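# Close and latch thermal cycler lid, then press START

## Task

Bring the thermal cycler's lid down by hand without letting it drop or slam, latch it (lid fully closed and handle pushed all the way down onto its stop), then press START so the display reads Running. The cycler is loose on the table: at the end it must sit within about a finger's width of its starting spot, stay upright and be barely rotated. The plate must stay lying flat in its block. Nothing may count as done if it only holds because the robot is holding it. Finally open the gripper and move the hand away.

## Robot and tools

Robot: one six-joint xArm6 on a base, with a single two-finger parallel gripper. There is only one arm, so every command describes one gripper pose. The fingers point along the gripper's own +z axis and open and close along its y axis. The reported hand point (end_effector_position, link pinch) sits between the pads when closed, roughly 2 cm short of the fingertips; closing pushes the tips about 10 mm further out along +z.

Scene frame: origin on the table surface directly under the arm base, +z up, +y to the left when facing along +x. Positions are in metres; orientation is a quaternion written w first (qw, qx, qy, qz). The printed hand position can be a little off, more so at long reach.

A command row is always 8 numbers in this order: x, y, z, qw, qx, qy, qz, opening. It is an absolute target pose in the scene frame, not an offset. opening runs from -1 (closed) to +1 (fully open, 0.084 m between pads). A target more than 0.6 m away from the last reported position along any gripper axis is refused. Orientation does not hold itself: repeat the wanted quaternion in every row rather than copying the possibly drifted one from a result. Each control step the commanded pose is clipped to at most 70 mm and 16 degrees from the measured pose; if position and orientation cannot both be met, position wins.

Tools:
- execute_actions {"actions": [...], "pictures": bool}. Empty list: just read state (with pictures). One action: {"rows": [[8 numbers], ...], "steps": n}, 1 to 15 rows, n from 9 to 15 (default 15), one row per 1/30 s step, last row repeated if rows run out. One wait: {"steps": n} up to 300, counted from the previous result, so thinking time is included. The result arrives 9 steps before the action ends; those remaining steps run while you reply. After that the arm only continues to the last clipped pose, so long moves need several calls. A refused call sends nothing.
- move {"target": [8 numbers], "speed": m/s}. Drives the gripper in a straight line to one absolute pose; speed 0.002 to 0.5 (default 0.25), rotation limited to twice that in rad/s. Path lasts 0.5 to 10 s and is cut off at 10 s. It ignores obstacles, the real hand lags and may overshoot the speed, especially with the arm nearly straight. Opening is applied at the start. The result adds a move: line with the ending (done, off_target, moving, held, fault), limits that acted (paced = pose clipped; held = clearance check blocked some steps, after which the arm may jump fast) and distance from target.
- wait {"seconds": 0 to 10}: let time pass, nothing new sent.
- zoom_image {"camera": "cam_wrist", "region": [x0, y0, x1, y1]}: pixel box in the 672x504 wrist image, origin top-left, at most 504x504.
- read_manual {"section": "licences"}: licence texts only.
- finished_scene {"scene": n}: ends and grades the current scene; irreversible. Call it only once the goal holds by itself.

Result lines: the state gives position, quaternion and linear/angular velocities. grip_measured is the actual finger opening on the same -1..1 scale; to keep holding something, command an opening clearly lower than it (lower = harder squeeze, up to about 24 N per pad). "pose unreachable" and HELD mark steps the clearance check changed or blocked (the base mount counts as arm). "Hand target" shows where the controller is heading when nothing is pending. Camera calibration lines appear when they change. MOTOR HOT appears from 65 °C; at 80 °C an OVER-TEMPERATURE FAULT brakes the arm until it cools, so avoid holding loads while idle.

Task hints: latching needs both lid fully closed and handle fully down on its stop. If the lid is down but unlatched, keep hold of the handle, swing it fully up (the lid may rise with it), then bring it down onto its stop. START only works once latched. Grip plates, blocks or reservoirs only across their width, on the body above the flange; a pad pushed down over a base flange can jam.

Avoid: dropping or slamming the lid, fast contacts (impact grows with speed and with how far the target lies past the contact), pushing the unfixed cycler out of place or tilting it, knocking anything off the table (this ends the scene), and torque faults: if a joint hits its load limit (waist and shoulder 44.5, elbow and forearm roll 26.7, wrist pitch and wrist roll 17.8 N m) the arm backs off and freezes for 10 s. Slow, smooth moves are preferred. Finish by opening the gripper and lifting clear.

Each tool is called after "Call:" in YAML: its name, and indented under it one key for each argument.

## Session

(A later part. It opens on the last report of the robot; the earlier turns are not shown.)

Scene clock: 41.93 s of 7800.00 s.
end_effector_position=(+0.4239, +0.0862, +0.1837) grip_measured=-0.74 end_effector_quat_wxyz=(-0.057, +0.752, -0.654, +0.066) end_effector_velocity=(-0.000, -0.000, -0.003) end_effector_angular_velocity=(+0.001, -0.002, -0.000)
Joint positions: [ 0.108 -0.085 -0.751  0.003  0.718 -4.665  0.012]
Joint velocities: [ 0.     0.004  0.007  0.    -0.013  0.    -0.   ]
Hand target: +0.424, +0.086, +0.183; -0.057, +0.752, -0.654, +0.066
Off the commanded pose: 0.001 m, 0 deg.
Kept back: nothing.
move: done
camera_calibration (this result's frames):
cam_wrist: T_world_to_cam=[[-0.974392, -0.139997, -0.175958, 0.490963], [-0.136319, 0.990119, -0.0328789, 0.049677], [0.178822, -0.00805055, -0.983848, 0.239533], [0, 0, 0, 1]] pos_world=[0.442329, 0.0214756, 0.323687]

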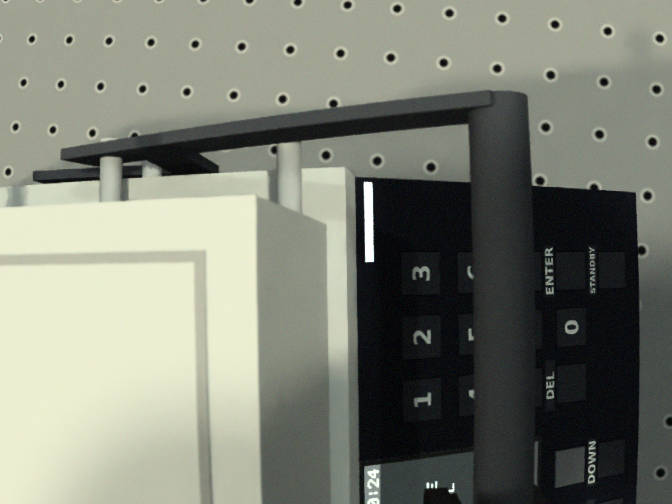

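Call:
move:
  target: [0.424,0.086,0.182,-0.057,0.752,-0.654,0.066,-0.3]
  speed: 0.03

Call:
move:
  target: [0.415,0.086,0.225,-0.057,0.752,-0.654,0.066,-0.3]
  speed: 0.15

Call:
move:
  target: [0.32,0.17,0.20,-0.114,0.744,-0.646,0.131,-1]

Scene clock: 43.20 s of 7800.00 s.
end_effector_position=(+0.4240, +0.0860, +0.1820) grip_measured=-0.32 end_effector_quat_wxyz=(-0.057, +0.752, -0.654, +0.066) end_effector_velocity=(-0.000, -0.000, -0.000) end_effector_angular_velocity=(-0.000, +0.001, +0.000)
Joint positions: [ 0.108 -0.083 -0.748  0.003  0.711 -4.665  0.03 ]
Joint velocities: [ 0.     0.    -0.    -0.     0.001 -0.     0.   ]
Hand target: +0.424, +0.086, +0.182; -0.057, +0.752, -0.654, +0.066
Off the commanded pose: 0.000 m, 0 deg.
Kept back: nothing.
move: done
camera_calibration (this result's frames):
cam_wrist: T_world_to_cam=[[-0.974292, -0.139686, -0.176758, 0.490811], [-0.135974, 0.990163, -0.0330025, 0.0497083], [0.179629, -0.00811971, -0.983701, 0.237397], [0, 0, 0, 1]] pos_world=[0.442309, 0.0212675, 0.321923]

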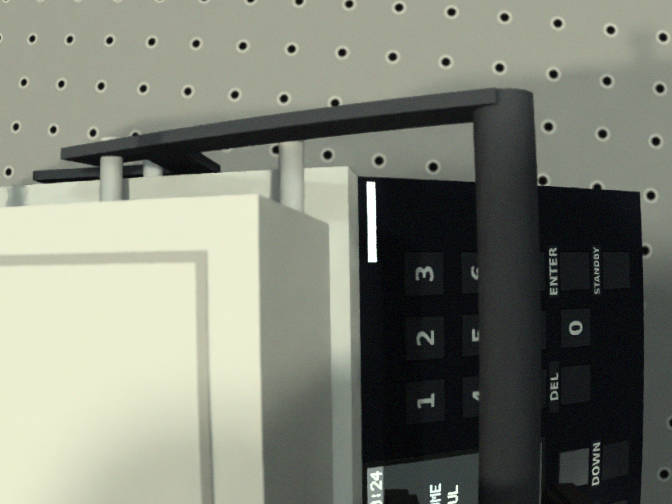

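Scene clock: 44.03 s of 7800.00 s.
end_effector_position=(+0.4150, +0.0859, +0.2245) grip_measured=-0.32 end_effector_quat_wxyz=(-0.057, +0.752, -0.654, +0.066) end_effector_velocity=(+0.001, +0.000, +0.003) end_effector_angular_velocity=(+0.000, -0.002, +0.000)
Joint positions: [ 0.108 -0.175 -0.787  0.003  0.843 -4.664  0.03 ]
Joint velocities: [ 0.    -0.003 -0.005 -0.     0.006 -0.    -0.   ]
Hand target: +0.415, +0.086, +0.225; -0.057, +0.752, -0.654, +0.066
Off the commanded pose: 0.001 m, 0 deg.
Kept back: nothing.
move: done
camera_calibration (this result's frames):
cam_wrist: T_world_to_cam=[[-0.974447, -0.139553, -0.176008, 0.489376], [-0.135818, 0.990179, -0.0331556, 0.0499199], [0.178907, -0.00840332, -0.98383, 0.2812], [0, 0, 0, 1]] pos_world=[0.433343, 0.0212274, 0.364443]

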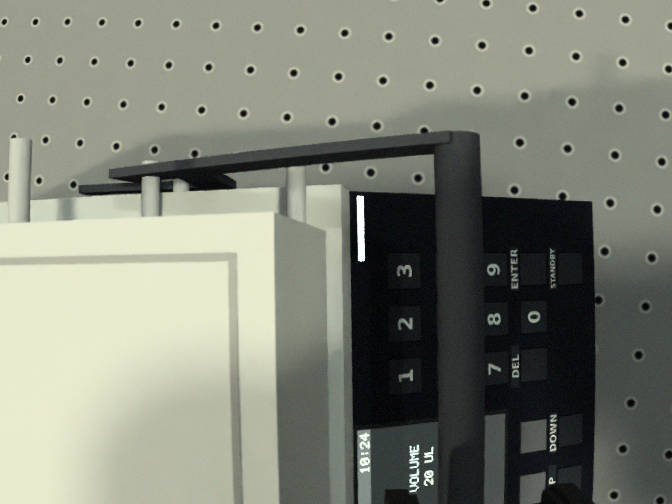

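Scene clock: 45.10 s of 7800.00 s.
end_effector_position=(+0.3203, +0.1699, +0.2002) grip_measured=-1.00 end_effector_quat_wxyz=(-0.114, +0.744, -0.646, +0.131) end_effector_velocity=(-0.003, +0.001, -0.002) end_effector_angular_velocity=(-0.008, -0.005, -0.005)
Joint positions: [ 0.434 -0.484 -0.409 -0.202  0.635 -4.189  0.   ]
Joint velocities: [ 0.011 -0.004  0.007 -0.022  0.001  0.031  0.   ]
Hand target: +0.320, +0.170, +0.200; -0.114, +0.744, -0.646, +0.131
Off the commanded pose: 0.000 m, 0 deg.
Kept back: nothing.
move: done
camera_calibration (this result's frames):
cam_wrist: T_world_to_cam=[[-0.928707, -0.141137, -0.342905, 0.42364], [-0.13015, 0.989969, -0.0549727, -0.0443425], [0.347224, -0.00642451, -0.93776, 0.211452], [0, 0, 0, 1]] pos_world=[0.314245, 0.105048, 0.341122]

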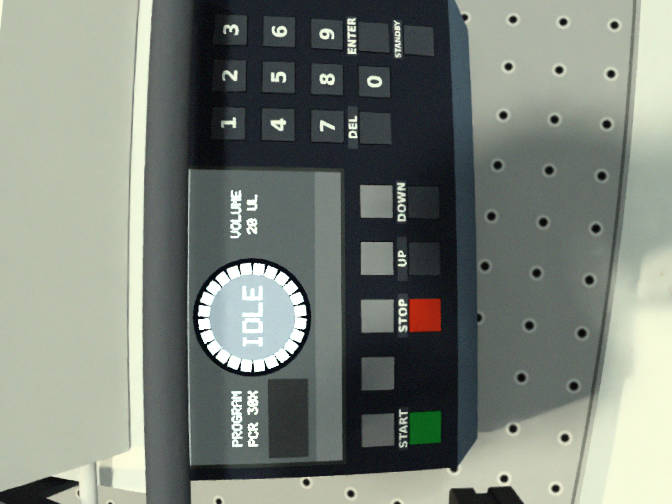

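Call:
move:
  target: [0.346,0.168,0.115,-0.142,0.737,-0.640,0.163,-1]
  speed: 0.15

Call:
move:
  target: [0.356,0.168,0.093,-0.142,0.737,-0.640,0.163,-1]
  speed: 0.02

Call:
move:
  target: [0.30,0.168,0.22,-0.142,0.737,-0.640,0.163,-1]

Scene clock: 46.77 s of 7800.00 s.
end_effector_position=(+0.3456, +0.1682, +0.1152) grip_measured=-1.00 end_effector_quat_wxyz=(-0.142, +0.738, -0.640, +0.162) end_effector_velocity=(+0.000, -0.000, -0.001) end_effector_angular_velocity=(-0.007, -0.011, -0.005)
Joint positions: [ 0.326 -0.174 -0.347 -0.647  0.203 -3.828  0.   ]
Joint velocities: [-0.005  0.007 -0.004 -0.071 -0.002  0.067  0.   ]
Hand target: +0.346, +0.168, +0.115; -0.142, +0.737, -0.640, +0.162
Off the commanded pose: 0.000 m, 0 deg.
Kept back: nothing.
move: done
camera_calibration (this result's frames):
cam_wrist: T_world_to_cam=[[-0.895826, -0.141301, -0.421343, 0.41546], [-0.125735, 0.989954, -0.0646625, -0.0444246], [0.426248, -0.00494889, -0.904593, 0.0916015], [0, 0, 0, 1]] pos_world=[0.327549, 0.103137, 0.255041]

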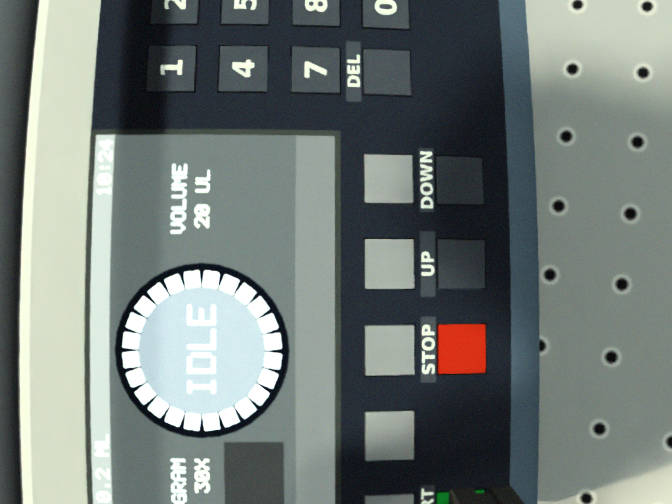

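Scene clock: 48.30 s of 7800.00 s.
end_effector_position=(+0.3578, +0.1703, +0.0976) grip_measured=-1.00 end_effector_quat_wxyz=(-0.148, +0.737, -0.639, +0.164) end_effector_velocity=(-0.001, -0.002, -0.001) end_effector_angular_velocity=(-0.004, -0.003, -0.004)
Joint positions: [ 0.277 -0.062 -0.401 -0.875  0.135 -3.643  0.   ]
Joint velocities: [-0.005  0.001  0.    -0.034  0.001  0.031  0.   ]
Hand target: +0.356, +0.168, +0.093; -0.142, +0.737, -0.640, +0.163
Off the commanded pose: 0.005 m, 1 deg.
Kept back: nothing.
move: off_target
camera_calibration (this result's frames):
cam_wrist: T_world_to_cam=[[-0.890578, -0.141427, -0.432283, 0.418374], [-0.127391, 0.989949, -0.0614271, -0.0458015], [0.436625, 0.000363413, -0.899643, 0.0653591], [0, 0, 0, 1]] pos_world=[0.338223, 0.104487, 0.236842]

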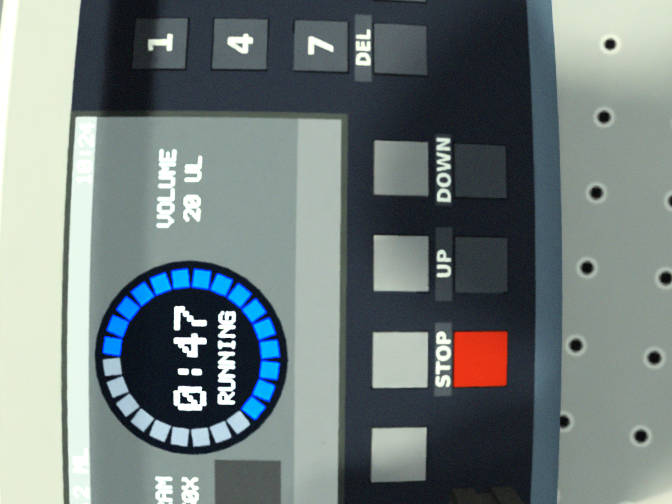

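Scene clock: 49.50 s of 7800.00 s.
end_effector_position=(+0.3005, +0.1678, +0.2196) grip_measured=-1.00 end_effector_quat_wxyz=(-0.142, +0.737, -0.640, +0.164) end_effector_velocity=(-0.001, -0.000, +0.003) end_effector_angular_velocity=(+0.001, -0.000, +0.000)
Joint positions: [ 0.481 -0.65  -0.33  -0.293  0.664 -4.085  0.   ]
Joint velocities: [ 0.001 -0.009 -0.003  0.005  0.01  -0.004  0.   ]
Hand target: +0.301, +0.168, +0.220; -0.142, +0.737, -0.640, +0.164
Off the commanded pose: 0.001 m, 0 deg.
Kept back: nothing.
move: done
camera_calibration (this result's frames):
cam_wrist: T_world_to_cam=[[-0.895223, -0.140902, -0.422756, 0.41899], [-0.123689, 0.989986, -0.0680346, -0.0427651], [0.428109, -0.00861584, -0.903686, 0.205067], [0, 0, 0, 1]] pos_world=[0.282009, 0.10314, 0.359538]

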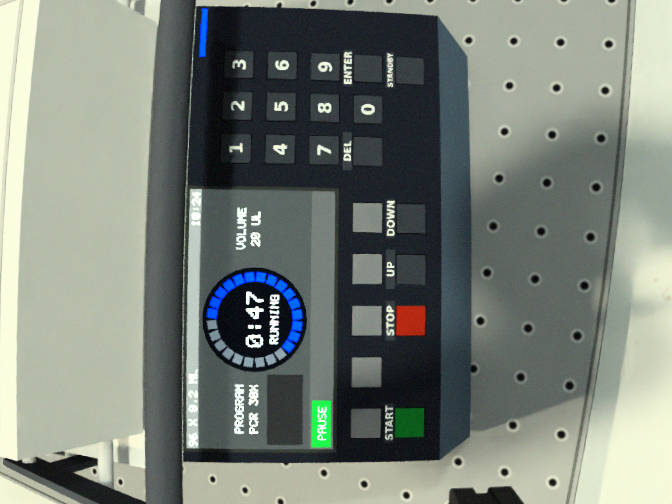

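Call:
finished_scene:
  scene: 2

The scene is finished: the task was done.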